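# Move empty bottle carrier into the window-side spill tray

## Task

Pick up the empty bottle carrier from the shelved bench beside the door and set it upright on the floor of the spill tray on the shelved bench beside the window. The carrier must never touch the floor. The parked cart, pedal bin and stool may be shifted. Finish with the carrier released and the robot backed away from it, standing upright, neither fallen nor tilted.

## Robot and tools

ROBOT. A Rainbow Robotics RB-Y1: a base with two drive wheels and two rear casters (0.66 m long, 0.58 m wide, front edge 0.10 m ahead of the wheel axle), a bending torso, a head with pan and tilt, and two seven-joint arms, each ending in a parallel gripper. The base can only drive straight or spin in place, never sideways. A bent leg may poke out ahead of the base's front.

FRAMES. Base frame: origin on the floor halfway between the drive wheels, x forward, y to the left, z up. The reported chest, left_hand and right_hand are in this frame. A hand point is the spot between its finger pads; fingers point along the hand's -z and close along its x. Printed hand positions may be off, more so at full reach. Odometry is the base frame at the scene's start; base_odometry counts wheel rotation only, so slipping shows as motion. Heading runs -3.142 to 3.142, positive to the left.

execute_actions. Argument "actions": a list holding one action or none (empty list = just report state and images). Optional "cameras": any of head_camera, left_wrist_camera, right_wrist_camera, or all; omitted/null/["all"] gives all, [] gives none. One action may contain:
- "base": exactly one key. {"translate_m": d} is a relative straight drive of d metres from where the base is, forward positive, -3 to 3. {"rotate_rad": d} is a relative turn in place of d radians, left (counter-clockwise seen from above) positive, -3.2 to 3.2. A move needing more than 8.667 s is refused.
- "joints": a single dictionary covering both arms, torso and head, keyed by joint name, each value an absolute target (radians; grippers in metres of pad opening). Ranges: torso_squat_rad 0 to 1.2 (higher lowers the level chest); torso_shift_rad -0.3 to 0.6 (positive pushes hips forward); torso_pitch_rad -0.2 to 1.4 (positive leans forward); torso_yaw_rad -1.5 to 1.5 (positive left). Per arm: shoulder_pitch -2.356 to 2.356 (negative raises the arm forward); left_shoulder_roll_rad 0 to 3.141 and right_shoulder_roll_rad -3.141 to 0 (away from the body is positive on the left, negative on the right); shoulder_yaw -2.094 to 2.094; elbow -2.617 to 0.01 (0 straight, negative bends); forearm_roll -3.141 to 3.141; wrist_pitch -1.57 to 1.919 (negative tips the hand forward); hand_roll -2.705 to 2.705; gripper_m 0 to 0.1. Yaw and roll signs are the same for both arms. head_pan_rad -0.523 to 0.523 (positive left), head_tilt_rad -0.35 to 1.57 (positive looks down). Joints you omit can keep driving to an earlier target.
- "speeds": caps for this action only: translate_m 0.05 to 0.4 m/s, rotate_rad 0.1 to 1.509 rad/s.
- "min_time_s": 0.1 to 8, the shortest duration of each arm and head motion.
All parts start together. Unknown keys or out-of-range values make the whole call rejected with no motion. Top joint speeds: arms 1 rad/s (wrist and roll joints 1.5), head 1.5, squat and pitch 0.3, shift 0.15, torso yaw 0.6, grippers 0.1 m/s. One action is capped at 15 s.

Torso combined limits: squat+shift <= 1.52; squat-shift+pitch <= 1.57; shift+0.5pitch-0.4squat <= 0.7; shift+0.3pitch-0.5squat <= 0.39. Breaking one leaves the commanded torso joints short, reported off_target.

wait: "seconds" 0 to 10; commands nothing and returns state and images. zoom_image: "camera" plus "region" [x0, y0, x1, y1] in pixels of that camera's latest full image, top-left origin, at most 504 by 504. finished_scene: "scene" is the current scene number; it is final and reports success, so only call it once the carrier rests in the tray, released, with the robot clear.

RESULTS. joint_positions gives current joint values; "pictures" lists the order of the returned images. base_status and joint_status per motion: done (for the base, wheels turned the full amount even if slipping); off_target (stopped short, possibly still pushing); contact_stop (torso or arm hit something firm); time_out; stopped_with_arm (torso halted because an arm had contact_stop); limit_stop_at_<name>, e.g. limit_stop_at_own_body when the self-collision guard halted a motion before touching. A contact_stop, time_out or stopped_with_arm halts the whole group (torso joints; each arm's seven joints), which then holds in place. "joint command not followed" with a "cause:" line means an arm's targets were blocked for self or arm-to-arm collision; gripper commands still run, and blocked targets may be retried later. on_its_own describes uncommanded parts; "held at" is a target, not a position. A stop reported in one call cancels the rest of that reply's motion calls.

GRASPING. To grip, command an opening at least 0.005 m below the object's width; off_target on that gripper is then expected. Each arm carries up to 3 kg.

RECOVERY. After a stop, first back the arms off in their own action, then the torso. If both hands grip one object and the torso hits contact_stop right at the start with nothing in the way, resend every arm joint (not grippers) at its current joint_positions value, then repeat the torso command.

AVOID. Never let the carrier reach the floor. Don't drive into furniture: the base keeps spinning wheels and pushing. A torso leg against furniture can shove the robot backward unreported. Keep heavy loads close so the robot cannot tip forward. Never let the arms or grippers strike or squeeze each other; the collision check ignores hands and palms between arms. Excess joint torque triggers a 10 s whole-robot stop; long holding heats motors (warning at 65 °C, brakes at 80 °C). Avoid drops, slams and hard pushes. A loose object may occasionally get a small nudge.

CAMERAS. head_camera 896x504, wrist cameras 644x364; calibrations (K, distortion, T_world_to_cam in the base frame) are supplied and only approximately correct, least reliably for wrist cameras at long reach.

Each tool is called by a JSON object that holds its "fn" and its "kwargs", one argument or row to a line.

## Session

{"fn": "execute_actions", "kwargs": {
  "actions": [
    {"joints":{"head_tilt_rad":0.3}}
  ],
  "cameras": ["head_camera"]
}}

{"fn": "execute_actions", "kwargs": {
  "actions": [
    {"base":{"rotate_rad":1.1}}
  ],
  "cameras": ["head_camera"]
}}

{"fn": "execute_actions", "kwargs": {
  "actions": [
    {"base":{"rotate_rad":1.1}}
  ],
  "cameras": ["head_camera"]
}}

{"fn": "execute_actions", "kwargs": {
  "actions": [
    {"base":{"rotate_rad":1.1}}
  ],
  "cameras": ["head_camera"]
}}

{"fn": "execute_actions", "kwargs": {
  "actions": [
    {"base":{"rotate_rad":1.1}}
  ],
  "cameras": ["head_camera"]
}}

{"fn": "execute_actions", "kwargs": {
  "actions": [
    {"base":{"rotate_rad":1.0}}
  ],
  "cameras": ["head_camera"]
}}

Scene clock: 0.60 s.
base_odometry: x=+0.000 y=+0.000 heading=+0.000 (m, m, rad; odometry frame)
base_status: not commanded
joint_positions: torso_squat_rad=+0.350 torso_shift_rad=-0.001 torso_pitch_rad=+0.000 torso_yaw_rad=+0.000 left_shoulder_pitch_rad=+0.001 left_shoulder_roll_rad=+0.038 left_shoulder_yaw_rad=-0.032 left_elbow_rad=-0.137 left_forearm_roll_rad=+0.044 left_wrist_pitch_rad=+0.041 left_hand_roll_rad=+0.033 left_gripper_m=+0.101 right_shoulder_pitch_rad=-0.045 right_shoulder_roll_rad=-0.024 right_shoulder_yaw_rad=-0.021 right_elbow_rad=-0.238 right_forearm_roll_rad=-0.038 right_wrist_pitch_rad=-0.051 right_hand_roll_rad=+0.004 right_gripper_m=+0.100 head_pan_rad=+0.000 head_tilt_rad=+0.300
joint_status: all done
chest: x=-0.2285 y=-0.0006 z=+1.2474 quat_wxyz=(+1.000, +0.001, +0.000, +0.000) (m; base frame)
left_hand: x=-0.1717 y=+0.2474 z=+0.5649 quat_wxyz=(+0.998, +0.016, -0.048, +0.022) (m; base frame)
right_hand: x=-0.0697 y=-0.2390 z=+0.5804 quat_wxyz=(+0.986, -0.010, -0.165, -0.018) (m; base frame)
pictures: head_camera
camera_calibration (this result's frames):
head_camera: T_world_to_cam=[[0.0225515, -0.999217, 0.0325132, -0.0443152], [-0.241787, -0.0370072, -0.969623, 1.40777], [0.970067, 0.0140052, -0.242432, 0.493247], [0, 0, 0, 1]] pos_world=[-0.137104, 0.000909052, 1.48603]
Images, in order (width x height): head_camera 896x504.

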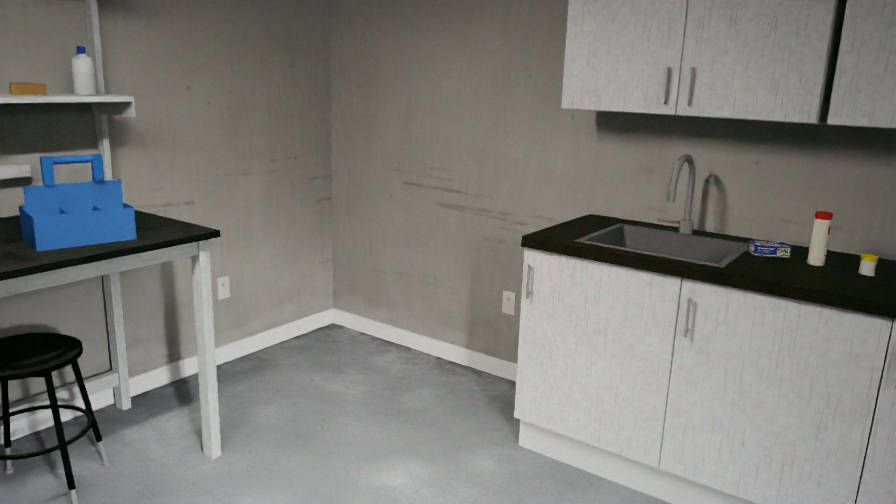

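Scene clock: 4.13 s.
base_odometry: x=+0.000 y=+0.000 heading=+1.099 (m, m, rad; odometry frame)
base_status: done
joint_positions: torso_squat_rad=+0.350 torso_shift_rad=-0.001 torso_pitch_rad=+0.000 torso_yaw_rad=+0.000 left_shoulder_pitch_rad=+0.001 left_shoulder_roll_rad=+0.038 left_shoulder_yaw_rad=-0.032 left_elbow_rad=-0.137 left_forearm_roll_rad=+0.044 left_wrist_pitch_rad=+0.041 left_hand_roll_rad=+0.033 left_gripper_m=+0.101 right_shoulder_pitch_rad=-0.045 right_shoulder_roll_rad=-0.024 right_shoulder_yaw_rad=-0.021 right_elbow_rad=-0.238 right_forearm_roll_rad=-0.038 right_wrist_pitch_rad=-0.051 right_hand_roll_rad=+0.004 right_gripper_m=+0.100 head_pan_rad=+0.000 head_tilt_rad=+0.300
joint_status: not commanded
chest: x=-0.2285 y=-0.0006 z=+1.2474 quat_wxyz=(+1.000, +0.001, +0.000, +0.000) (m; base frame)
left_hand: x=-0.1717 y=+0.2474 z=+0.5649 quat_wxyz=(+0.998, +0.016, -0.048, +0.022) (m; base frame)
right_hand: x=-0.0697 y=-0.2390 z=+0.5804 quat_wxyz=(+0.986, -0.010, -0.165, -0.018) (m; base frame)
pictures: head_camera
camera_calibration (this result's frames):
head_camera: T_world_to_cam=[[0.0225515, -0.999217, 0.0325163, -0.0443178], [-0.241787, -0.0370102, -0.969623, 1.40777], [0.970067, 0.0140044, -0.242432, 0.493247], [0, 0, 0, 1]] pos_world=[-0.137104, 0.000911132, 1.48603]
Images, in order (width x height): head_camera 896x504.

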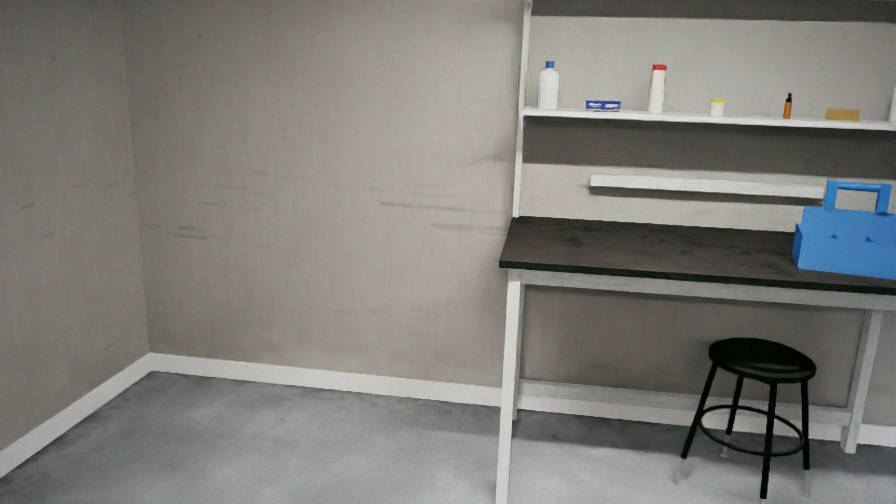

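Scene clock: 7.67 s.
base_odometry: x=+0.000 y=+0.000 heading=+2.199 (m, m, rad; odometry frame)
base_status: done
joint_positions: torso_squat_rad=+0.350 torso_shift_rad=-0.001 torso_pitch_rad=+0.000 torso_yaw_rad=+0.000 left_shoulder_pitch_rad=+0.001 left_shoulder_roll_rad=+0.038 left_shoulder_yaw_rad=-0.032 left_elbow_rad=-0.137 left_forearm_roll_rad=+0.044 left_wrist_pitch_rad=+0.041 left_hand_roll_rad=+0.033 left_gripper_m=+0.101 right_shoulder_pitch_rad=-0.045 right_shoulder_roll_rad=-0.024 right_shoulder_yaw_rad=-0.021 right_elbow_rad=-0.238 right_forearm_roll_rad=-0.038 right_wrist_pitch_rad=-0.051 right_hand_roll_rad=+0.004 right_gripper_m=+0.100 head_pan_rad=+0.000 head_tilt_rad=+0.300
joint_status: not commanded
chest: x=-0.2285 y=-0.0005 z=+1.2474 quat_wxyz=(+1.000, +0.001, +0.000, +0.000) (m; base frame)
left_hand: x=-0.1717 y=+0.2474 z=+0.5649 quat_wxyz=(+0.998, +0.016, -0.048, +0.022) (m; base frame)
right_hand: x=-0.0697 y=-0.2390 z=+0.5804 quat_wxyz=(+0.986, -0.010, -0.165, -0.018) (m; base frame)
pictures: head_camera
camera_calibration (this result's frames):
head_camera: T_world_to_cam=[[0.0225514, -0.999216, 0.0325349, -0.0443314], [-0.241787, -0.0370283, -0.969623, 1.40777], [0.970067, 0.0139999, -0.242432, 0.493247], [0, 0, 0, 1]] pos_world=[-0.137103, 0.000925209, 1.48603]
Images, in order (width x height): head_camera 896x504.

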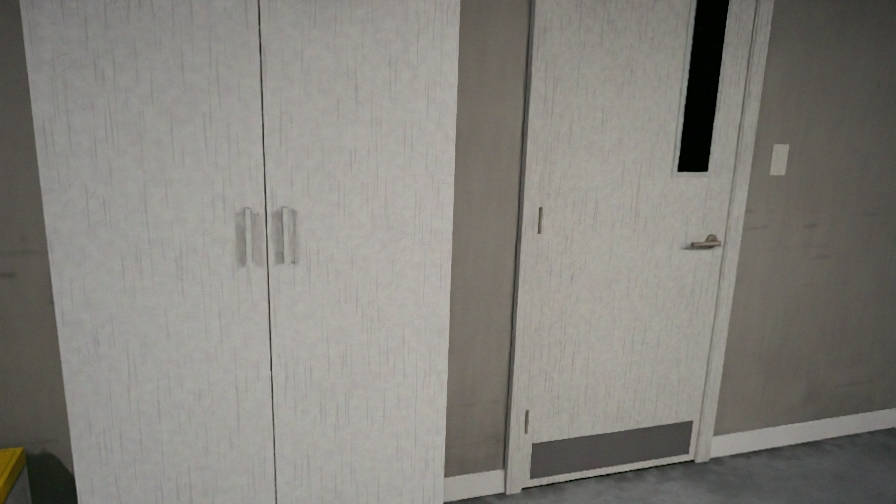

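Scene clock: 11.20 s.
base_odometry: x=+0.000 y=-0.001 heading=-2.985 (m, m, rad; odometry frame)
base_status: done
joint_positions: torso_squat_rad=+0.350 torso_shift_rad=-0.001 torso_pitch_rad=+0.000 torso_yaw_rad=+0.000 left_shoulder_pitch_rad=+0.001 left_shoulder_roll_rad=+0.038 left_shoulder_yaw_rad=-0.032 left_elbow_rad=-0.137 left_forearm_roll_rad=+0.044 left_wrist_pitch_rad=+0.041 left_hand_roll_rad=+0.033 left_gripper_m=+0.101 right_shoulder_pitch_rad=-0.045 right_shoulder_roll_rad=-0.024 right_shoulder_yaw_rad=-0.021 right_elbow_rad=-0.238 right_forearm_roll_rad=-0.038 right_wrist_pitch_rad=-0.051 right_hand_roll_rad=+0.004 right_gripper_m=+0.100 head_pan_rad=+0.000 head_tilt_rad=+0.300
joint_status: not commanded
chest: x=-0.2285 y=-0.0005 z=+1.2474 quat_wxyz=(+1.000, +0.001, +0.000, +0.000) (m; base frame)
left_hand: x=-0.1717 y=+0.2474 z=+0.5649 quat_wxyz=(+0.998, +0.016, -0.048, +0.022) (m; base frame)
right_hand: x=-0.0697 y=-0.2390 z=+0.5804 quat_wxyz=(+0.986, -0.010, -0.165, -0.018) (m; base frame)
pictures: head_camera
camera_calibration (this result's frames):
head_camera: T_world_to_cam=[[0.0225515, -0.999216, 0.0325439, -0.0443388], [-0.241787, -0.037037, -0.969622, 1.40777], [0.970067, 0.0139978, -0.242433, 0.493248], [0, 0, 0, 1]] pos_world=[-0.137103, 0.000931067, 1.48603]
Images, in order (width x height): head_camera 896x504.

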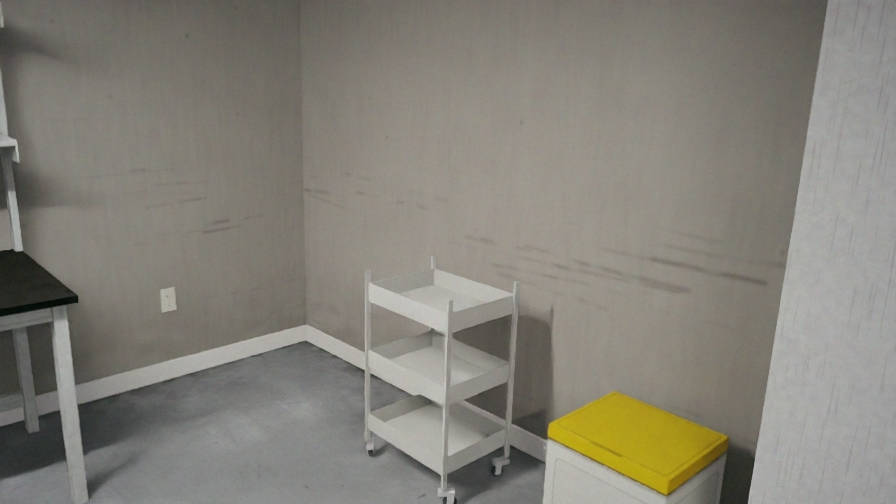

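Scene clock: 14.73 s.
base_odometry: x=+0.000 y=+0.000 heading=-1.885 (m, m, rad; odometry frame)
base_status: done
joint_positions: torso_squat_rad=+0.350 torso_shift_rad=-0.001 torso_pitch_rad=+0.000 torso_yaw_rad=+0.000 left_shoulder_pitch_rad=+0.001 left_shoulder_roll_rad=+0.038 left_shoulder_yaw_rad=-0.032 left_elbow_rad=-0.137 left_forearm_roll_rad=+0.044 left_wrist_pitch_rad=+0.041 left_hand_roll_rad=+0.033 left_gripper_m=+0.101 right_shoulder_pitch_rad=-0.045 right_shoulder_roll_rad=-0.024 right_shoulder_yaw_rad=-0.021 right_elbow_rad=-0.238 right_forearm_roll_rad=-0.038 right_wrist_pitch_rad=-0.051 right_hand_roll_rad=+0.004 right_gripper_m=+0.100 head_pan_rad=+0.000 head_tilt_rad=+0.300
joint_status: not commanded
chest: x=-0.2285 y=-0.0005 z=+1.2474 quat_wxyz=(+1.000, +0.001, +0.000, +0.000) (m; base frame)
left_hand: x=-0.1717 y=+0.2474 z=+0.5649 quat_wxyz=(+0.998, +0.016, -0.048, +0.022) (m; base frame)
right_hand: x=-0.0697 y=-0.2391 z=+0.5804 quat_wxyz=(+0.986, -0.010, -0.165, -0.018) (m; base frame)
pictures: head_camera
camera_calibration (this result's frames):
head_camera: T_world_to_cam=[[0.0225512, -0.999216, 0.0325465, -0.0443426], [-0.241787, -0.0370394, -0.969622, 1.40777], [0.970067, 0.0139969, -0.242432, 0.493247], [0, 0, 0, 1]] pos_world=[-0.137103, 0.000931168, 1.48603]
Images, in order (width x height): head_camera 896x504.

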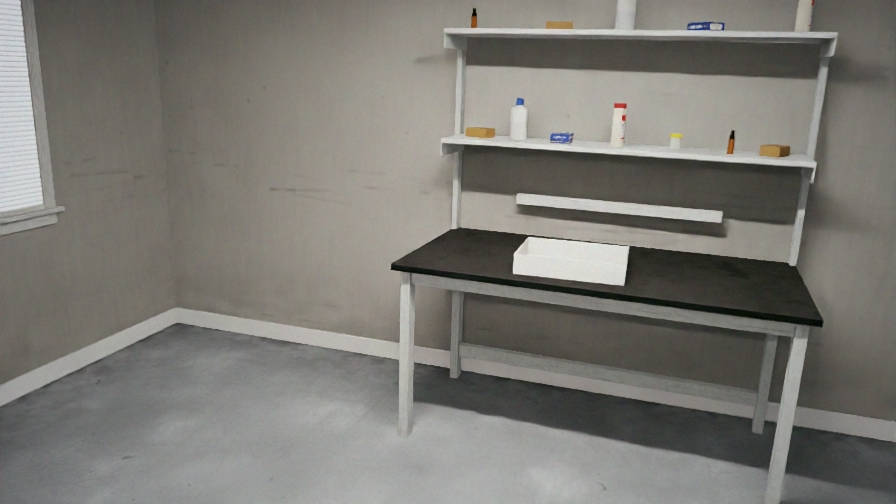

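Scene clock: 18.03 s.
base_odometry: x=+0.000 y=+0.000 heading=-0.886 (m, m, rad; odometry frame)
base_status: done
joint_positions: torso_squat_rad=+0.350 torso_shift_rad=-0.001 torso_pitch_rad=+0.000 torso_yaw_rad=+0.000 left_shoulder_pitch_rad=+0.001 left_shoulder_roll_rad=+0.038 left_shoulder_yaw_rad=-0.032 left_elbow_rad=-0.137 left_forearm_roll_rad=+0.044 left_wrist_pitch_rad=+0.041 left_hand_roll_rad=+0.033 left_gripper_m=+0.101 right_shoulder_pitch_rad=-0.045 right_shoulder_roll_rad=-0.024 right_shoulder_yaw_rad=-0.021 right_elbow_rad=-0.238 right_forearm_roll_rad=-0.038 right_wrist_pitch_rad=-0.051 right_hand_roll_rad=+0.004 right_gripper_m=+0.100 head_pan_rad=+0.000 head_tilt_rad=+0.300
joint_status: not commanded
chest: x=-0.2285 y=-0.0005 z=+1.2474 quat_wxyz=(+1.000, +0.001, +0.000, +0.000) (m; base frame)
left_hand: x=-0.1717 y=+0.2474 z=+0.5649 quat_wxyz=(+0.998, +0.016, -0.048, +0.022) (m; base frame)
right_hand: x=-0.0697 y=-0.2391 z=+0.5804 quat_wxyz=(+0.986, -0.010, -0.165, -0.018) (m; base frame)
pictures: head_camera
camera_calibration (this result's frames):
head_camera: T_world_to_cam=[[0.0225512, -0.999216, 0.0325477, -0.0443454], [-0.241787, -0.0370406, -0.969622, 1.40777], [0.970067, 0.0139966, -0.242432, 0.493247], [0, 0, 0, 1]] pos_world=[-0.137103, 0.000930204, 1.48603]
Images, in order (width x height): head_camera 896x504.

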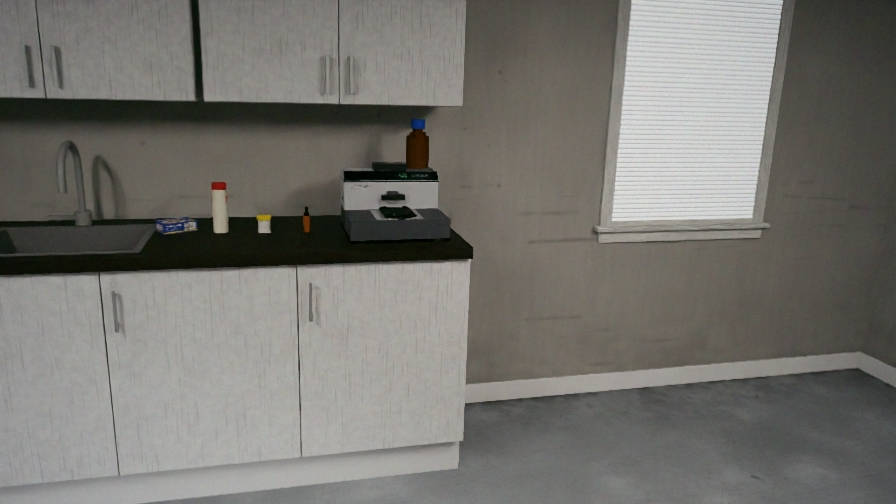

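{"fn": "execute_actions", "kwargs": {
  "actions": [
    {"base":{"rotate_rad":0.95},"joints":{"left_shoulder_pitch_rad":-0.7,"left_elbow_rad":-1.7,"left_wrist_pitch_rad":0.83,"left_shoulder_yaw_rad":0.32,"left_forearm_roll_rad":0.023,"left_hand_roll_rad":-1.68,"torso_squat_rad":0.66}}
  ],
  "cameras": []
}}

{"fn": "execute_actions", "kwargs": {
  "actions": [
    {"base":{"translate_m":1.2}}
  ],
  "cameras": []
}}

{"fn": "execute_actions", "kwargs": {
  "actions": [
    {"base":{"rotate_rad":0.64}}
  ],
  "cameras": []
}}

{"fn": "execute_actions", "kwargs": {
  "actions": [
    {"base":{"translate_m":0.5},"joints":{"head_tilt_rad":0.45}}
  ],
  "cameras": ["head_camera","left_wrist_camera"]
}}

Scene clock: 21.30 s.
base_odometry: x=+0.000 y=+0.000 heading=+0.063 (m, m, rad; odometry frame)
base_status: done
joint_positions: torso_squat_rad=+0.660 torso_shift_rad=-0.001 torso_pitch_rad=+0.000 torso_yaw_rad=+0.000 left_shoulder_pitch_rad=-0.700 left_shoulder_roll_rad=+0.039 left_shoulder_yaw_rad=+0.320 left_elbow_rad=-1.700 left_forearm_roll_rad=+0.023 left_wrist_pitch_rad=+0.830 left_hand_roll_rad=-1.680 left_gripper_m=+0.101 right_shoulder_pitch_rad=-0.045 right_shoulder_roll_rad=-0.024 right_shoulder_yaw_rad=-0.021 right_elbow_rad=-0.238 right_forearm_roll_rad=-0.038 right_wrist_pitch_rad=-0.051 right_hand_roll_rad=+0.004 right_gripper_m=+0.100 head_pan_rad=+0.000 head_tilt_rad=+0.300
joint_status: all done
chest: x=-0.2285 y=-0.0005 z=+1.1429 quat_wxyz=(+1.000, +0.001, +0.000, +0.000) (m; base frame)
left_hand: x=+0.3973 y=+0.2446 z=+1.1733 quat_wxyz=(+0.518, +0.498, -0.480, -0.503) (m; base frame)
right_hand: x=-0.0696 y=-0.2390 z=+0.4760 quat_wxyz=(+0.986, -0.010, -0.165, -0.018) (m; base frame)
pictures: none
No camera images: the call's "cameras" was empty. Leave "cameras" out to get every camera's image.

Scene clock: 25.83 s.
base_odometry: x=+1.197 y=+0.077 heading=+0.064 (m, m, rad; odometry frame)
base_status: done
joint_positions: torso_squat_rad=+0.660 torso_shift_rad=-0.001 torso_pitch_rad=+0.000 torso_yaw_rad=+0.000 left_shoulder_pitch_rad=-0.700 left_shoulder_roll_rad=+0.039 left_shoulder_yaw_rad=+0.320 left_elbow_rad=-1.700 left_forearm_roll_rad=+0.023 left_wrist_pitch_rad=+0.830 left_hand_roll_rad=-1.680 left_gripper_m=+0.101 right_shoulder_pitch_rad=-0.045 right_shoulder_roll_rad=-0.024 right_shoulder_yaw_rad=-0.021 right_elbow_rad=-0.238 right_forearm_roll_rad=-0.038 right_wrist_pitch_rad=-0.051 right_hand_roll_rad=+0.004 right_gripper_m=+0.100 head_pan_rad=+0.000 head_tilt_rad=+0.300
joint_status: not commanded
chest: x=-0.2284 y=-0.0005 z=+1.1429 quat_wxyz=(+1.000, +0.001, +0.000, +0.000) (m; base frame)
left_hand: x=+0.3975 y=+0.2446 z=+1.1731 quat_wxyz=(+0.518, +0.498, -0.480, -0.503) (m; base frame)
right_hand: x=-0.0696 y=-0.2390 z=+0.4759 quat_wxyz=(+0.986, -0.010, -0.165, -0.018) (m; base frame)
pictures: none
No camera images: the call's "cameras" was empty. Leave "cameras" out to get every camera's image.

Scene clock: 28.43 s.
base_odometry: x=+1.197 y=+0.077 heading=+0.704 (m, m, rad; odometry frame)
base_status: done
joint_positions: torso_squat_rad=+0.660 torso_shift_rad=-0.001 torso_pitch_rad=+0.000 torso_yaw_rad=+0.000 left_shoulder_pitch_rad=-0.700 left_shoulder_roll_rad=+0.039 left_shoulder_yaw_rad=+0.320 left_elbow_rad=-1.700 left_forearm_roll_rad=+0.023 left_wrist_pitch_rad=+0.830 left_hand_roll_rad=-1.680 left_gripper_m=+0.101 right_shoulder_pitch_rad=-0.045 right_shoulder_roll_rad=-0.024 right_shoulder_yaw_rad=-0.021 right_elbow_rad=-0.238 right_forearm_roll_rad=-0.038 right_wrist_pitch_rad=-0.051 right_hand_roll_rad=+0.004 right_gripper_m=+0.100 head_pan_rad=+0.000 head_tilt_rad=+0.300
joint_status: not commanded
chest: x=-0.2284 y=-0.0005 z=+1.1429 quat_wxyz=(+1.000, +0.001, +0.000, +0.000) (m; base frame)
left_hand: x=+0.3975 y=+0.2446 z=+1.1731 quat_wxyz=(+0.518, +0.498, -0.480, -0.503) (m; base frame)
right_hand: x=-0.0696 y=-0.2390 z=+0.4759 quat_wxyz=(+0.986, -0.010, -0.165, -0.018) (m; base frame)
pictures: none
No camera images: the call's "cameras" was empty. Leave "cameras" out to get every camera's image.

Scene clock: 31.30 s.
base_odometry: x=+1.578 y=+0.400 heading=+0.704 (m, m, rad; odometry frame)
base_status: done
joint_positions: torso_squat_rad=+0.660 torso_shift_rad=-0.001 torso_pitch_rad=+0.000 torso_yaw_rad=+0.000 left_shoulder_pitch_rad=-0.700 left_shoulder_roll_rad=+0.039 left_shoulder_yaw_rad=+0.320 left_elbow_rad=-1.700 left_forearm_roll_rad=+0.023 left_wrist_pitch_rad=+0.830 left_hand_roll_rad=-1.680 left_gripper_m=+0.101 right_shoulder_pitch_rad=-0.045 right_shoulder_roll_rad=-0.024 right_shoulder_yaw_rad=-0.021 right_elbow_rad=-0.238 right_forearm_roll_rad=-0.038 right_wrist_pitch_rad=-0.051 right_hand_roll_rad=+0.004 right_gripper_m=+0.100 head_pan_rad=+0.000 head_tilt_rad=+0.450
joint_status: all done
chest: x=-0.2283 y=-0.0005 z=+1.1429 quat_wxyz=(+1.000, +0.001, +0.000, +0.000) (m; base frame)
left_hand: x=+0.3975 y=+0.2446 z=+1.1731 quat_wxyz=(+0.518, +0.498, -0.480, -0.503) (m; base frame)
right_hand: x=-0.0696 y=-0.2390 z=+0.4759 quat_wxyz=(+0.986, -0.010, -0.165, -0.018) (m; base frame)
pictures: head_camera, left_wrist_camera
camera_calibration (this result's frames):
head_camera: T_world_to_cam=[[0.0273523, -0.999213, 0.0287142, -0.0347762], [-0.384033, -0.0370244, -0.922577, 1.21396], [0.922914, 0.0142074, -0.384744, 0.649138], [0, 0, 0, 1]] pos_world=[-0.131945, 0.000974879, 1.37072]
left_wrist_camera: T_world_to_cam=[[0.0354991, -0.99934, 0.00774047, 0.217964], [-0.691832, -0.0301635, -0.721428, 1.15386], [0.721185, 0.020255, -0.692446, 0.608657], [0, 0, 0, 1]] pos_world=[0.351585, 0.240296, 1.2522]
Images, in order (width x height): head_camera 896x504, left_wrist_camera 644x364.

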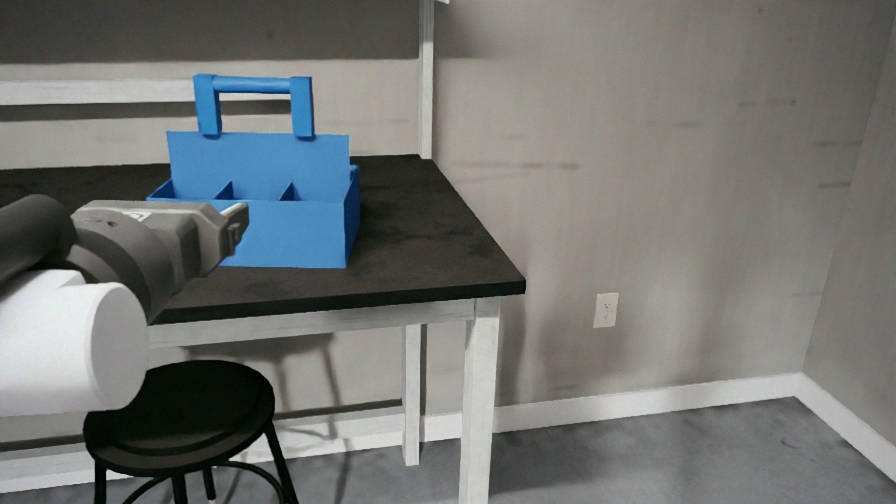

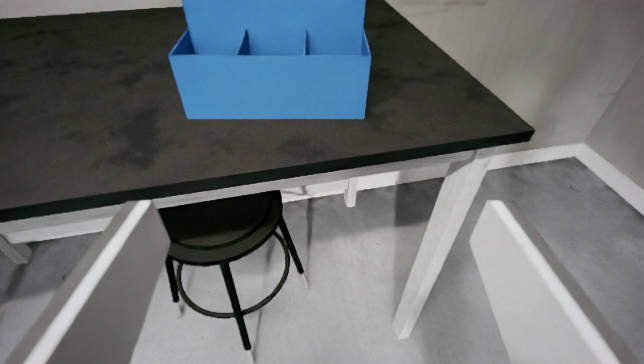

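{"fn": "execute_actions", "kwargs": {
  "actions": [
    {"base":{"translate_m":0.38}}
  ],
  "cameras": ["head_camera","left_wrist_camera"]
}}

Scene clock: 33.70 s.
base_odometry: x=+1.868 y=+0.647 heading=+0.705 (m, m, rad; odometry frame)
base_status: done
joint_positions: torso_squat_rad=+0.660 torso_shift_rad=-0.001 torso_pitch_rad=+0.000 torso_yaw_rad=+0.000 left_shoulder_pitch_rad=-0.700 left_shoulder_roll_rad=+0.039 left_shoulder_yaw_rad=+0.320 left_elbow_rad=-1.700 left_forearm_roll_rad=+0.023 left_wrist_pitch_rad=+0.830 left_hand_roll_rad=-1.680 left_gripper_m=+0.101 right_shoulder_pitch_rad=-0.045 right_shoulder_roll_rad=-0.024 right_shoulder_yaw_rad=-0.021 right_elbow_rad=-0.238 right_forearm_roll_rad=-0.038 right_wrist_pitch_rad=-0.051 right_hand_roll_rad=+0.004 right_gripper_m=+0.100 head_pan_rad=+0.000 head_tilt_rad=+0.450
joint_status: not commanded
chest: x=-0.2283 y=-0.0005 z=+1.1429 quat_wxyz=(+1.000, +0.001, +0.000, +0.000) (m; base frame)
left_hand: x=+0.3976 y=+0.2446 z=+1.1730 quat_wxyz=(+0.518, +0.498, -0.480, -0.503) (m; base frame)
right_hand: x=-0.0696 y=-0.2390 z=+0.4759 quat_wxyz=(+0.986, -0.010, -0.165, -0.018) (m; base frame)
pictures: head_camera, left_wrist_camera
camera_calibration (this result's frames):
head_camera: T_world_to_cam=[[0.0273555, -0.999213, 0.0287116, -0.034774], [-0.384128, -0.0370247, -0.922537, 1.21392], [0.922875, 0.0142076, -0.384838, 0.649189], [0, 0, 0, 1]] pos_world=[-0.131868, 0.000975071, 1.37072]
left_wrist_camera: T_world_to_cam=[[0.0354978, -0.99934, 0.00773929, 0.217963], [-0.691926, -0.0301644, -0.721338, 1.15378], [0.721095, 0.0202509, -0.69254, 0.608711], [0, 0, 0, 1]] pos_world=[0.351656, 0.240296, 1.25214]
Images, in order (width x height): head_camera 896x504, left_wrist_camera 644x364.

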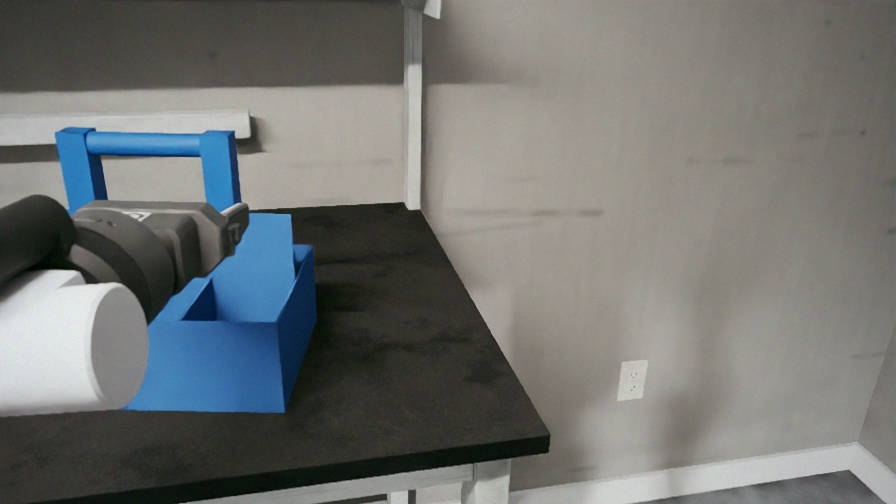

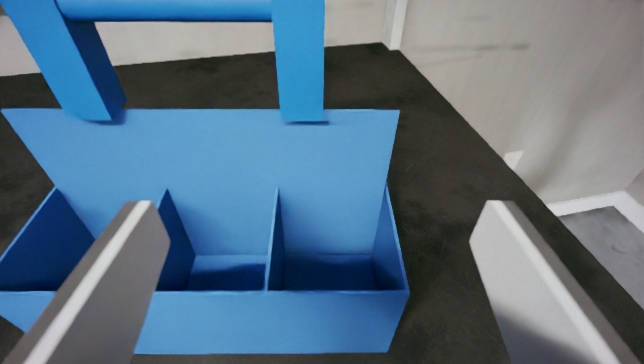

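{"fn": "execute_actions", "kwargs": {
  "actions": [
    {"base":{"translate_m":0.15},"joints":{"left_shoulder_yaw_rad":0.35}}
  ],
  "cameras": ["head_camera","left_wrist_camera"]
}}

Scene clock: 37.40 s.
base_odometry: x=+1.982 y=+0.744 heading=+0.706 (m, m, rad; odometry frame)
base_status: done
joint_positions: torso_squat_rad=+0.660 torso_shift_rad=-0.001 torso_pitch_rad=+0.000 torso_yaw_rad=+0.000 left_shoulder_pitch_rad=-0.700 left_shoulder_roll_rad=+0.039 left_shoulder_yaw_rad=+0.350 left_elbow_rad=-1.700 left_forearm_roll_rad=+0.023 left_wrist_pitch_rad=+0.830 left_hand_roll_rad=-1.680 left_gripper_m=+0.101 right_shoulder_pitch_rad=-0.045 right_shoulder_roll_rad=-0.024 right_shoulder_yaw_rad=-0.021 right_elbow_rad=-0.238 right_forearm_roll_rad=-0.038 right_wrist_pitch_rad=-0.051 right_hand_roll_rad=+0.004 right_gripper_m=+0.100 head_pan_rad=+0.000 head_tilt_rad=+0.450
joint_status: all done
chest: x=-0.2283 y=-0.0005 z=+1.1429 quat_wxyz=(+1.000, +0.001, +0.000, +0.000) (m; base frame)
left_hand: x=+0.3968 y=+0.2584 z=+1.1717 quat_wxyz=(+0.529, +0.499, -0.478, -0.493) (m; base frame)
right_hand: x=-0.0696 y=-0.2390 z=+0.4759 quat_wxyz=(+0.986, -0.010, -0.165, -0.018) (m; base frame)
pictures: head_camera, left_wrist_camera
camera_calibration (this result's frames):
head_camera: T_world_to_cam=[[0.0273506, -0.999213, 0.0287246, -0.0347828], [-0.384138, -0.0370349, -0.922533, 1.21392], [0.92287, 0.0141976, -0.384849, 0.649194], [0, 0, 0, 1]] pos_world=[-0.131859, 0.000984852, 1.37072]
left_wrist_camera: T_world_to_cam=[[0.0591342, -0.99791, 0.026047, 0.200651], [-0.691707, -0.0597745, -0.7197, 1.15833], [0.719753, 0.024542, -0.693796, 0.608993], [0, 0, 0, 1]] pos_world=[0.351037, 0.254524, 1.25094]
Images, in order (width x height): head_camera 896x504, left_wrist_camera 644x364.

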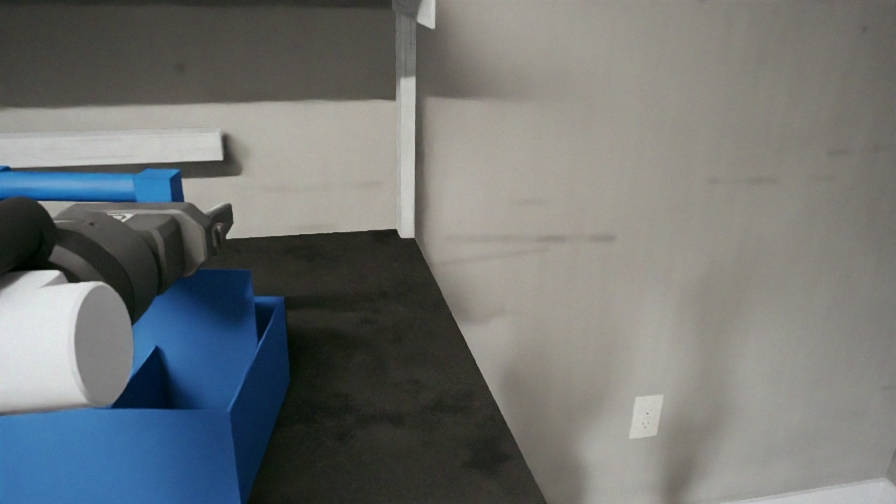

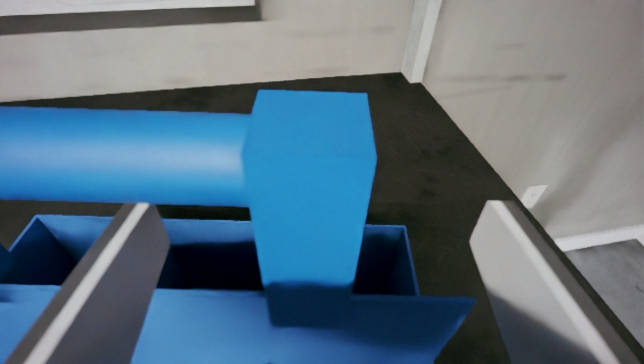

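{"fn": "execute_actions", "kwargs": {
  "actions": [
    {"joints":{"torso_squat_rad":0.72}}
  ],
  "cameras": []
}}

{"fn": "execute_actions", "kwargs": {
  "actions": [
    {"base":{"translate_m":0.03}}
  ],
  "cameras": []
}}

{"fn": "execute_actions", "kwargs": {
  "actions": [
    {"joints":{"left_gripper_m":0.0}}
  ],
  "cameras": ["left_wrist_camera"]
}}

{"fn": "execute_actions", "kwargs": {
  "actions": [
    {"joints":{"torso_squat_rad":0.55,"head_pan_rad":0.4}}
  ],
  "cameras": ["head_camera"]
}}

Scene clock: 38.43 s.
base_odometry: x=+1.982 y=+0.744 heading=+0.706 (m, m, rad; odometry frame)
base_status: not commanded
joint_positions: torso_squat_rad=+0.720 torso_shift_rad=-0.001 torso_pitch_rad=+0.000 torso_yaw_rad=+0.000 left_shoulder_pitch_rad=-0.700 left_shoulder_roll_rad=+0.039 left_shoulder_yaw_rad=+0.350 left_elbow_rad=-1.700 left_forearm_roll_rad=+0.023 left_wrist_pitch_rad=+0.830 left_hand_roll_rad=-1.680 left_gripper_m=+0.101 right_shoulder_pitch_rad=-0.045 right_shoulder_roll_rad=-0.024 right_shoulder_yaw_rad=-0.021 right_elbow_rad=-0.238 right_forearm_roll_rad=-0.038 right_wrist_pitch_rad=-0.051 right_hand_roll_rad=+0.004 right_gripper_m=+0.100 head_pan_rad=+0.000 head_tilt_rad=+0.450
joint_status: all done
chest: x=-0.2285 y=-0.0005 z=+1.1162 quat_wxyz=(+1.000, +0.001, +0.000, +0.000) (m; base frame)
left_hand: x=+0.3966 y=+0.2584 z=+1.1452 quat_wxyz=(+0.528, +0.499, -0.479, -0.493) (m; base frame)
right_hand: x=-0.0695 y=-0.2390 z=+0.4492 quat_wxyz=(+0.986, -0.010, -0.165, -0.018) (m; base frame)
pictures: none
No camera images: the call's "cameras" was empty. Leave "cameras" out to get every camera's image.

Scene clock: 39.87 s.
base_odometry: x=+2.005 y=+0.763 heading=+0.707 (m, m, rad; odometry frame)
base_status: done
joint_positions: torso_squat_rad=+0.720 torso_shift_rad=-0.001 torso_pitch_rad=+0.000 torso_yaw_rad=+0.000 left_shoulder_pitch_rad=-0.700 left_shoulder_roll_rad=+0.039 left_shoulder_yaw_rad=+0.350 left_elbow_rad=-1.700 left_forearm_roll_rad=+0.023 left_wrist_pitch_rad=+0.830 left_hand_roll_rad=-1.680 left_gripper_m=+0.101 right_shoulder_pitch_rad=-0.045 right_shoulder_roll_rad=-0.024 right_shoulder_yaw_rad=-0.021 right_elbow_rad=-0.238 right_forearm_roll_rad=-0.038 right_wrist_pitch_rad=-0.051 right_hand_roll_rad=+0.004 right_gripper_m=+0.100 head_pan_rad=+0.000 head_tilt_rad=+0.450
joint_status: not commanded
chest: x=-0.2284 y=-0.0005 z=+1.1162 quat_wxyz=(+1.000, +0.001, +0.000, +0.000) (m; base frame)
left_hand: x=+0.3967 y=+0.2584 z=+1.1450 quat_wxyz=(+0.528, +0.499, -0.478, -0.493) (m; base frame)
right_hand: x=-0.0695 y=-0.2390 z=+0.4492 quat_wxyz=(+0.986, -0.010, -0.165, -0.018) (m; base frame)
pictures: none
No camera images: the call's "cameras" was empty. Leave "cameras" out to get every camera's image.

Scene clock: 41.37 s.
base_odometry: x=+2.005 y=+0.763 heading=+0.707 (m, m, rad; odometry frame)
base_status: not commanded
joint_positions: torso_squat_rad=+0.720 torso_shift_rad=-0.001 torso_pitch_rad=+0.000 torso_yaw_rad=+0.000 left_shoulder_pitch_rad=-0.700 left_shoulder_roll_rad=+0.038 left_shoulder_yaw_rad=+0.350 left_elbow_rad=-1.700 left_forearm_roll_rad=+0.023 left_wrist_pitch_rad=+0.830 left_hand_roll_rad=-1.680 left_gripper_m=+0.031 right_shoulder_pitch_rad=-0.045 right_shoulder_roll_rad=-0.024 right_shoulder_yaw_rad=-0.021 right_elbow_rad=-0.238 right_forearm_roll_rad=-0.038 right_wrist_pitch_rad=-0.051 right_hand_roll_rad=+0.004 right_gripper_m=+0.100 head_pan_rad=+0.000 head_tilt_rad=+0.450
joint_status: left_gripper_m off_target (ended at +0.031, target +0.000)
chest: x=-0.2284 y=-0.0005 z=+1.1162 quat_wxyz=(+1.000, +0.001, +0.000, +0.000) (m; base frame)
left_hand: x=+0.3967 y=+0.2585 z=+1.1450 quat_wxyz=(+0.528, +0.499, -0.478, -0.493) (m; base frame)
right_hand: x=-0.0695 y=-0.2390 z=+0.4492 quat_wxyz=(+0.986, -0.010, -0.165, -0.018) (m; base frame)
pictures: left_wrist_camera
camera_calibration (this result's frames):
left_wrist_camera: T_world_to_cam=[[0.0591745, -0.99791, 0.0259658, 0.201455], [-0.691633, -0.0597415, -0.719774, 1.13914], [0.719821, 0.0246335, -0.693722, 0.590407], [0, 0, 0, 1]] pos_world=[0.350956, 0.254544, 1.22427]
Images, in order (width x height): left_wrist_camera 644x364.

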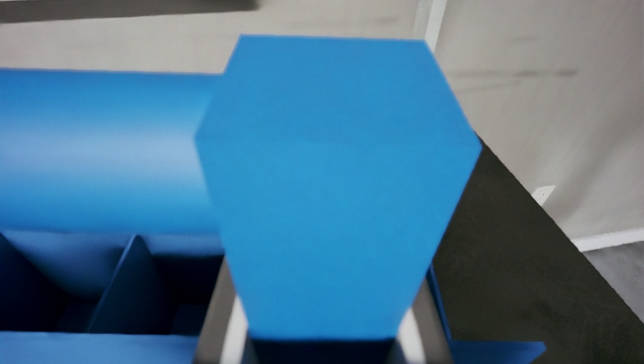

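Scene clock: 42.73 s.
base_odometry: x=+2.005 y=+0.763 heading=+0.707 (m, m, rad; odometry frame)
base_status: not commanded
joint_positions: torso_squat_rad=+0.550 torso_shift_rad=-0.001 torso_pitch_rad=+0.000 torso_yaw_rad=+0.000 left_shoulder_pitch_rad=-0.699 left_shoulder_roll_rad=+0.038 left_shoulder_yaw_rad=+0.350 left_elbow_rad=-1.700 left_forearm_roll_rad=+0.023 left_wrist_pitch_rad=+0.830 left_hand_roll_rad=-1.680 left_gripper_m=+0.031 right_shoulder_pitch_rad=-0.045 right_shoulder_roll_rad=-0.024 right_shoulder_yaw_rad=-0.021 right_elbow_rad=-0.238 right_forearm_roll_rad=-0.038 right_wrist_pitch_rad=-0.051 right_hand_roll_rad=+0.004 right_gripper_m=+0.100 head_pan_rad=+0.400 head_tilt_rad=+0.450
joint_status: all done
chest: x=-0.2283 y=-0.0005 z=+1.1867 quat_wxyz=(+1.000, +0.001, +0.000, +0.000) (m; base frame)
left_hand: x=+0.3968 y=+0.2585 z=+1.2149 quat_wxyz=(+0.529, +0.499, -0.478, -0.493) (m; base frame)
right_hand: x=-0.0696 y=-0.2390 z=+0.5197 quat_wxyz=(+0.986, -0.010, -0.165, -0.018) (m; base frame)
pictures: head_camera
camera_calibration (this result's frames):
head_camera: T_world_to_cam=[[0.414594, -0.909553, 0.0287287, 0.0438667], [-0.33905, -0.183689, -0.922661, 1.26366], [0.844486, 0.372789, -0.38454, 0.64967], [0, 0, 0, 1]] pos_world=[-0.138379, 0.0298302, 1.4145]
Images, in order (width x height): head_camera 896x504.

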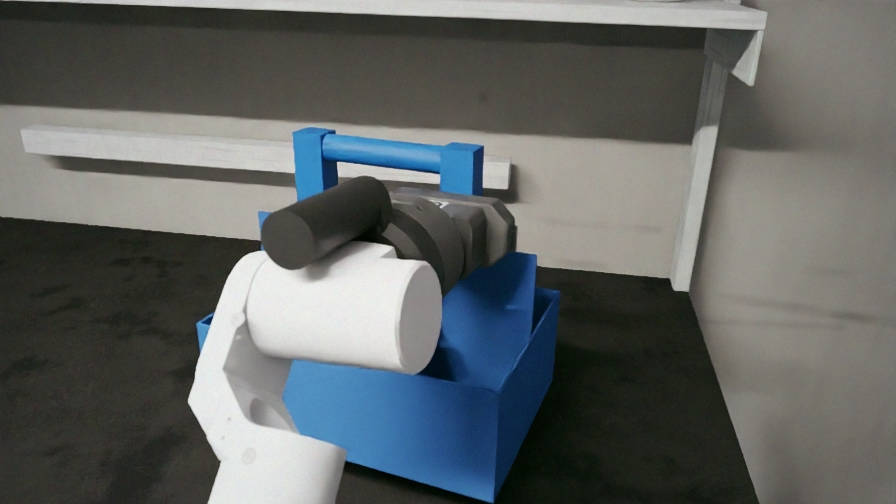

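{"fn": "execute_actions", "kwargs": {
  "actions": [
    {"base":{"translate_m":-0.6},"joints":{"head_pan_rad":0}}
  ],
  "cameras": []
}}

{"fn": "execute_actions", "kwargs": {
  "actions": [
    {"base":{"rotate_rad":2.98},"speeds":{"rotate_rad":0.8}}
  ],
  "cameras": []
}}

{"fn": "execute_actions", "kwargs": {
  "actions": [
    {"base":{"translate_m":2.47}}
  ],
  "cameras": []
}}

{"fn": "execute_actions", "kwargs": {
  "actions": [
    {"base":{"rotate_rad":0.35},"joints":{"head_tilt_rad":0.55}}
  ],
  "cameras": ["head_camera"]
}}

Scene clock: 46.33 s.
base_odometry: x=+1.549 y=+0.374 heading=+0.708 (m, m, rad; odometry frame)
base_status: done
joint_positions: torso_squat_rad=+0.550 torso_shift_rad=-0.001 torso_pitch_rad=+0.000 torso_yaw_rad=+0.000 left_shoulder_pitch_rad=-0.699 left_shoulder_roll_rad=+0.038 left_shoulder_yaw_rad=+0.350 left_elbow_rad=-1.700 left_forearm_roll_rad=+0.023 left_wrist_pitch_rad=+0.830 left_hand_roll_rad=-1.680 left_gripper_m=+0.031 right_shoulder_pitch_rad=-0.045 right_shoulder_roll_rad=-0.024 right_shoulder_yaw_rad=-0.021 right_elbow_rad=-0.238 right_forearm_roll_rad=-0.038 right_wrist_pitch_rad=-0.051 right_hand_roll_rad=+0.004 right_gripper_m=+0.100 head_pan_rad=+0.000 head_tilt_rad=+0.450
joint_status: all done
chest: x=-0.2284 y=-0.0005 z=+1.1867 quat_wxyz=(+1.000, +0.001, +0.000, +0.000) (m; base frame)
left_hand: x=+0.3967 y=+0.2585 z=+1.2150 quat_wxyz=(+0.529, +0.499, -0.478, -0.493) (m; base frame)
right_hand: x=-0.0697 y=-0.2390 z=+0.5197 quat_wxyz=(+0.986, -0.010, -0.165, -0.018) (m; base frame)
pictures: none
No camera images: the call's "cameras" was empty. Leave "cameras" out to get every camera's image.

Scene clock: 52.00 s.
base_odometry: x=+1.549 y=+0.373 heading=-2.596 (m, m, rad; odometry frame)
base_status: done
joint_positions: torso_squat_rad=+0.550 torso_shift_rad=-0.001 torso_pitch_rad=+0.000 torso_yaw_rad=+0.000 left_shoulder_pitch_rad=-0.699 left_shoulder_roll_rad=+0.038 left_shoulder_yaw_rad=+0.350 left_elbow_rad=-1.700 left_forearm_roll_rad=+0.023 left_wrist_pitch_rad=+0.830 left_hand_roll_rad=-1.680 left_gripper_m=+0.031 right_shoulder_pitch_rad=-0.045 right_shoulder_roll_rad=-0.024 right_shoulder_yaw_rad=-0.021 right_elbow_rad=-0.238 right_forearm_roll_rad=-0.038 right_wrist_pitch_rad=-0.051 right_hand_roll_rad=+0.004 right_gripper_m=+0.100 head_pan_rad=+0.000 head_tilt_rad=+0.450
joint_status: not commanded
chest: x=-0.2284 y=-0.0005 z=+1.1867 quat_wxyz=(+1.000, +0.001, +0.000, +0.000) (m; base frame)
left_hand: x=+0.3967 y=+0.2585 z=+1.2150 quat_wxyz=(+0.529, +0.499, -0.478, -0.493) (m; base frame)
right_hand: x=-0.0697 y=-0.2390 z=+0.5197 quat_wxyz=(+0.986, -0.010, -0.165, -0.018) (m; base frame)
pictures: none
No camera images: the call's "cameras" was empty. Leave "cameras" out to get every camera's image.

Scene clock: 59.70 s.
base_odometry: x=-0.562 y=-0.910 heading=-2.595 (m, m, rad; odometry frame)
base_status: done
joint_positions: torso_squat_rad=+0.550 torso_shift_rad=-0.001 torso_pitch_rad=+0.000 torso_yaw_rad=+0.000 left_shoulder_pitch_rad=-0.699 left_shoulder_roll_rad=+0.038 left_shoulder_yaw_rad=+0.350 left_elbow_rad=-1.700 left_forearm_roll_rad=+0.023 left_wrist_pitch_rad=+0.830 left_hand_roll_rad=-1.680 left_gripper_m=+0.031 right_shoulder_pitch_rad=-0.045 right_shoulder_roll_rad=-0.024 right_shoulder_yaw_rad=-0.021 right_elbow_rad=-0.238 right_forearm_roll_rad=-0.038 right_wrist_pitch_rad=-0.051 right_hand_roll_rad=+0.004 right_gripper_m=+0.100 head_pan_rad=+0.000 head_tilt_rad=+0.450
joint_status: not commanded
chest: x=-0.2283 y=-0.0005 z=+1.1867 quat_wxyz=(+1.000, +0.001, +0.000, +0.000) (m; base frame)
left_hand: x=+0.3968 y=+0.2585 z=+1.2149 quat_wxyz=(+0.529, +0.498, -0.478, -0.493) (m; base frame)
right_hand: x=-0.0696 y=-0.2390 z=+0.5197 quat_wxyz=(+0.986, -0.010, -0.165, -0.018) (m; base frame)
pictures: none
No camera images: the call's "cameras" was empty. Leave "cameras" out to get every camera's image.

Scene clock: 61.73 s.
base_odometry: x=-0.561 y=-0.910 heading=-2.245 (m, m, rad; odometry frame)
base_status: done
joint_positions: torso_squat_rad=+0.550 torso_shift_rad=-0.001 torso_pitch_rad=+0.000 torso_yaw_rad=+0.000 left_shoulder_pitch_rad=-0.699 left_shoulder_roll_rad=+0.038 left_shoulder_yaw_rad=+0.350 left_elbow_rad=-1.700 left_forearm_roll_rad=+0.023 left_wrist_pitch_rad=+0.830 left_hand_roll_rad=-1.680 left_gripper_m=+0.031 right_shoulder_pitch_rad=-0.045 right_shoulder_roll_rad=-0.024 right_shoulder_yaw_rad=-0.021 right_elbow_rad=-0.238 right_forearm_roll_rad=-0.038 right_wrist_pitch_rad=-0.051 right_hand_roll_rad=+0.004 right_gripper_m=+0.100 head_pan_rad=+0.000 head_tilt_rad=+0.550
joint_status: all done
chest: x=-0.2283 y=-0.0005 z=+1.1867 quat_wxyz=(+1.000, +0.001, +0.000, +0.000) (m; base frame)
left_hand: x=+0.3968 y=+0.2585 z=+1.2149 quat_wxyz=(+0.529, +0.498, -0.478, -0.493) (m; base frame)
right_hand: x=-0.0696 y=-0.2390 z=+0.5197 quat_wxyz=(+0.986, -0.010, -0.165, -0.018) (m; base frame)
pictures: head_camera
camera_calibration (this result's frames):
head_camera: T_world_to_cam=[[0.0305874, -0.999199, 0.0258011, -0.0313275], [-0.474336, -0.037232, -0.879556, 1.17609], [0.879812, 0.014665, -0.475095, 0.78231], [0, 0, 0, 1]] pos_world=[-0.129463, 0.00101349, 1.40692]
Images, in order (width x height): head_camera 896x504.

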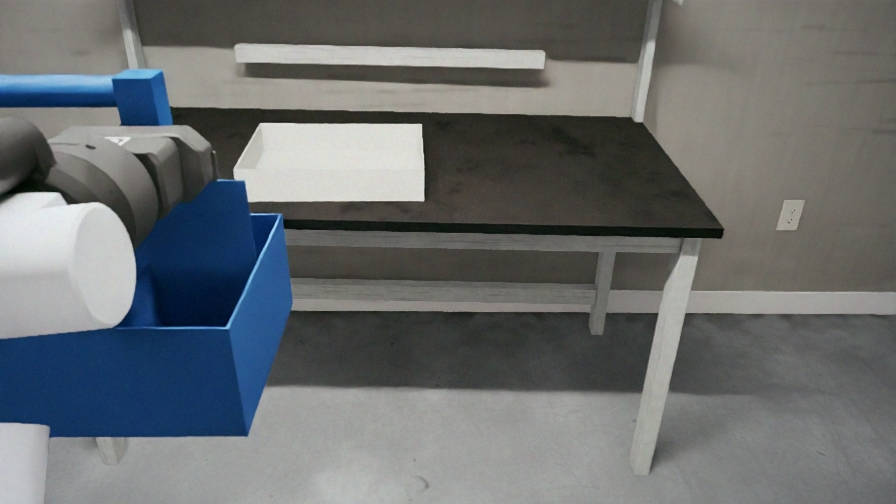

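{"fn": "execute_actions", "kwargs": {
  "actions": [
    {"base":{"translate_m":1.05},"joints":{"left_shoulder_yaw_rad":0.29,"head_tilt_rad":0.8,"head_pan_rad":0.3,"torso_squat_rad":0.7}}
  ],
  "cameras": ["head_camera","left_wrist_camera"]
}}

Scene clock: 66.17 s.
base_odometry: x=-1.217 y=-1.731 heading=-2.244 (m, m, rad; odometry frame)
base_status: done
joint_positions: torso_squat_rad=+0.700 torso_shift_rad=-0.001 torso_pitch_rad=+0.000 torso_yaw_rad=+0.000 left_shoulder_pitch_rad=-0.699 left_shoulder_roll_rad=+0.038 left_shoulder_yaw_rad=+0.290 left_elbow_rad=-1.700 left_forearm_roll_rad=+0.023 left_wrist_pitch_rad=+0.830 left_hand_roll_rad=-1.680 left_gripper_m=+0.031 right_shoulder_pitch_rad=-0.045 right_shoulder_roll_rad=-0.024 right_shoulder_yaw_rad=-0.021 right_elbow_rad=-0.238 right_forearm_roll_rad=-0.038 right_wrist_pitch_rad=-0.051 right_hand_roll_rad=+0.004 right_gripper_m=+0.100 head_pan_rad=+0.300 head_tilt_rad=+0.800
joint_status: all done
chest: x=-0.2283 y=-0.0005 z=+1.1253 quat_wxyz=(+1.000, +0.001, +0.000, +0.000) (m; base frame)
left_hand: x=+0.3981 y=+0.2310 z=+1.1558 quat_wxyz=(+0.508, +0.497, -0.481, -0.513) (m; base frame)
right_hand: x=-0.0696 y=-0.2390 z=+0.4583 quat_wxyz=(+0.986, -0.010, -0.165, -0.018) (m; base frame)
pictures: head_camera, left_wrist_camera
camera_calibration (this result's frames):
head_camera: T_world_to_cam=[[0.3299, -0.943855, 0.0174008, 0.0431967], [-0.635629, -0.235721, -0.735127, 0.897264], [0.697955, 0.231458, -0.677706, 0.984344], [0, 0, 0, 1]] pos_world=[-0.130952, 0.0244404, 1.32595]
left_wrist_camera: T_world_to_cam=[[0.012381, -0.999873, -0.00998734, 0.234339], [-0.692353, -0.00136574, -0.721558, 1.13509], [0.721453, 0.0158484, -0.692282, 0.597294], [0, 0, 0, 1]] pos_world=[0.35206, 0.226394, 1.23487]
Images, in order (width x height): head_camera 896x504, left_wrist_camera 644x364.

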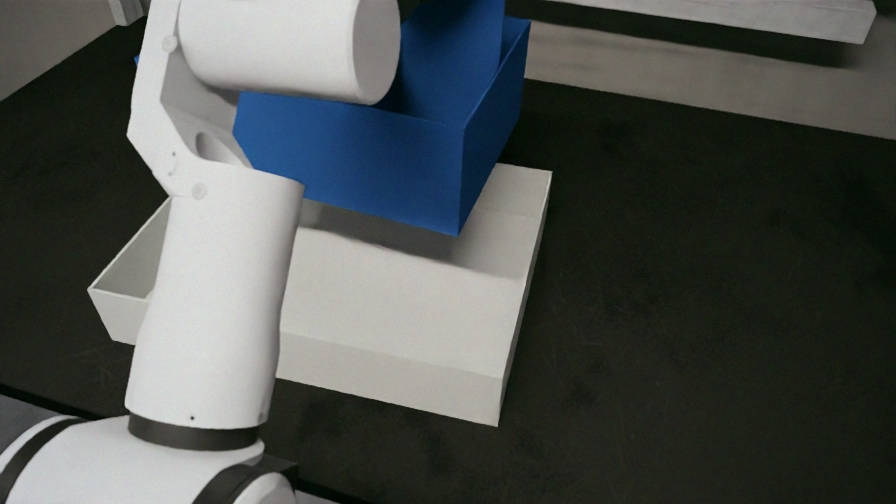

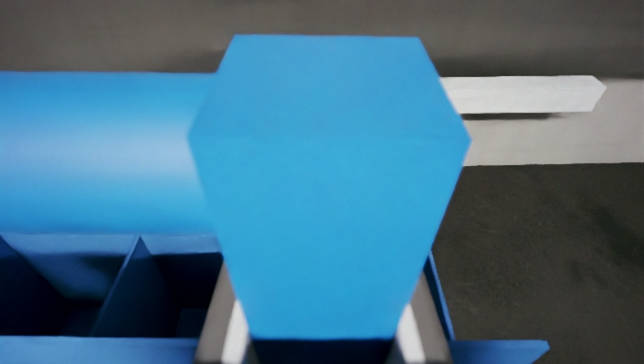

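{"fn": "execute_actions", "kwargs": {
  "actions": [
    {"joints":{"torso_squat_rad":0.92}}
  ],
  "cameras": ["head_camera"]
}}

Scene clock: 68.13 s.
base_odometry: x=-1.217 y=-1.731 heading=-2.244 (m, m, rad; odometry frame)
base_status: not commanded
joint_positions: torso_squat_rad=+0.920 torso_shift_rad=-0.001 torso_pitch_rad=+0.000 torso_yaw_rad=+0.000 left_shoulder_pitch_rad=-0.699 left_shoulder_roll_rad=+0.038 left_shoulder_yaw_rad=+0.290 left_elbow_rad=-1.700 left_forearm_roll_rad=+0.023 left_wrist_pitch_rad=+0.830 left_hand_roll_rad=-1.680 left_gripper_m=+0.031 right_shoulder_pitch_rad=-0.045 right_shoulder_roll_rad=-0.024 right_shoulder_yaw_rad=-0.021 right_elbow_rad=-0.238 right_forearm_roll_rad=-0.038 right_wrist_pitch_rad=-0.051 right_hand_roll_rad=+0.004 right_gripper_m=+0.100 head_pan_rad=+0.300 head_tilt_rad=+0.800
joint_status: all done
chest: x=-0.2284 y=-0.0005 z=+1.0140 quat_wxyz=(+1.000, +0.001, +0.000, +0.000) (m; base frame)
left_hand: x=+0.3980 y=+0.2308 z=+1.0449 quat_wxyz=(+0.507, +0.497, -0.482, -0.513) (m; base frame)
right_hand: x=-0.0695 y=-0.2390 z=+0.3470 quat_wxyz=(+0.986, -0.010, -0.165, -0.018) (m; base frame)
pictures: head_camera
camera_calibration (this result's frames):
head_camera: T_world_to_cam=[[0.329901, -0.943854, 0.0174681, 0.0451068], [-0.635418, -0.235703, -0.735315, 0.81562], [0.698147, 0.231481, -0.677501, 0.908784], [0, 0, 0, 1]] pos_world=[-0.131086, 0.0244519, 1.21465]
Images, in order (width x height): head_camera 896x504.

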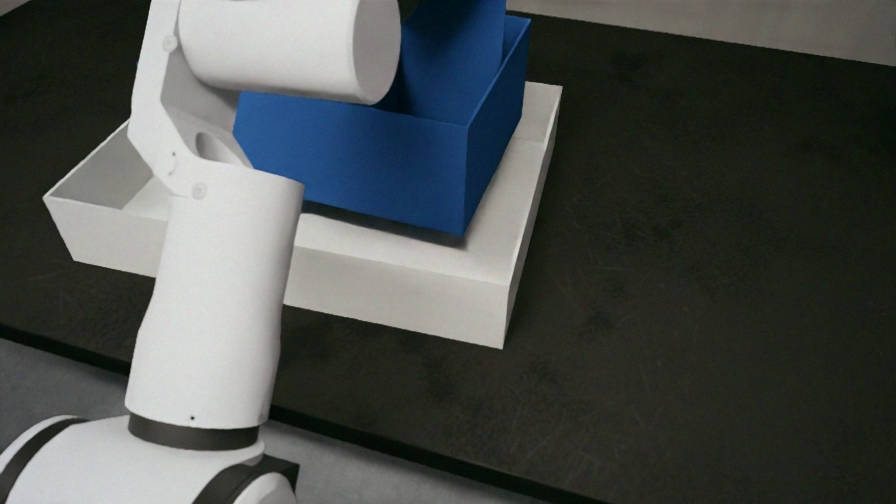

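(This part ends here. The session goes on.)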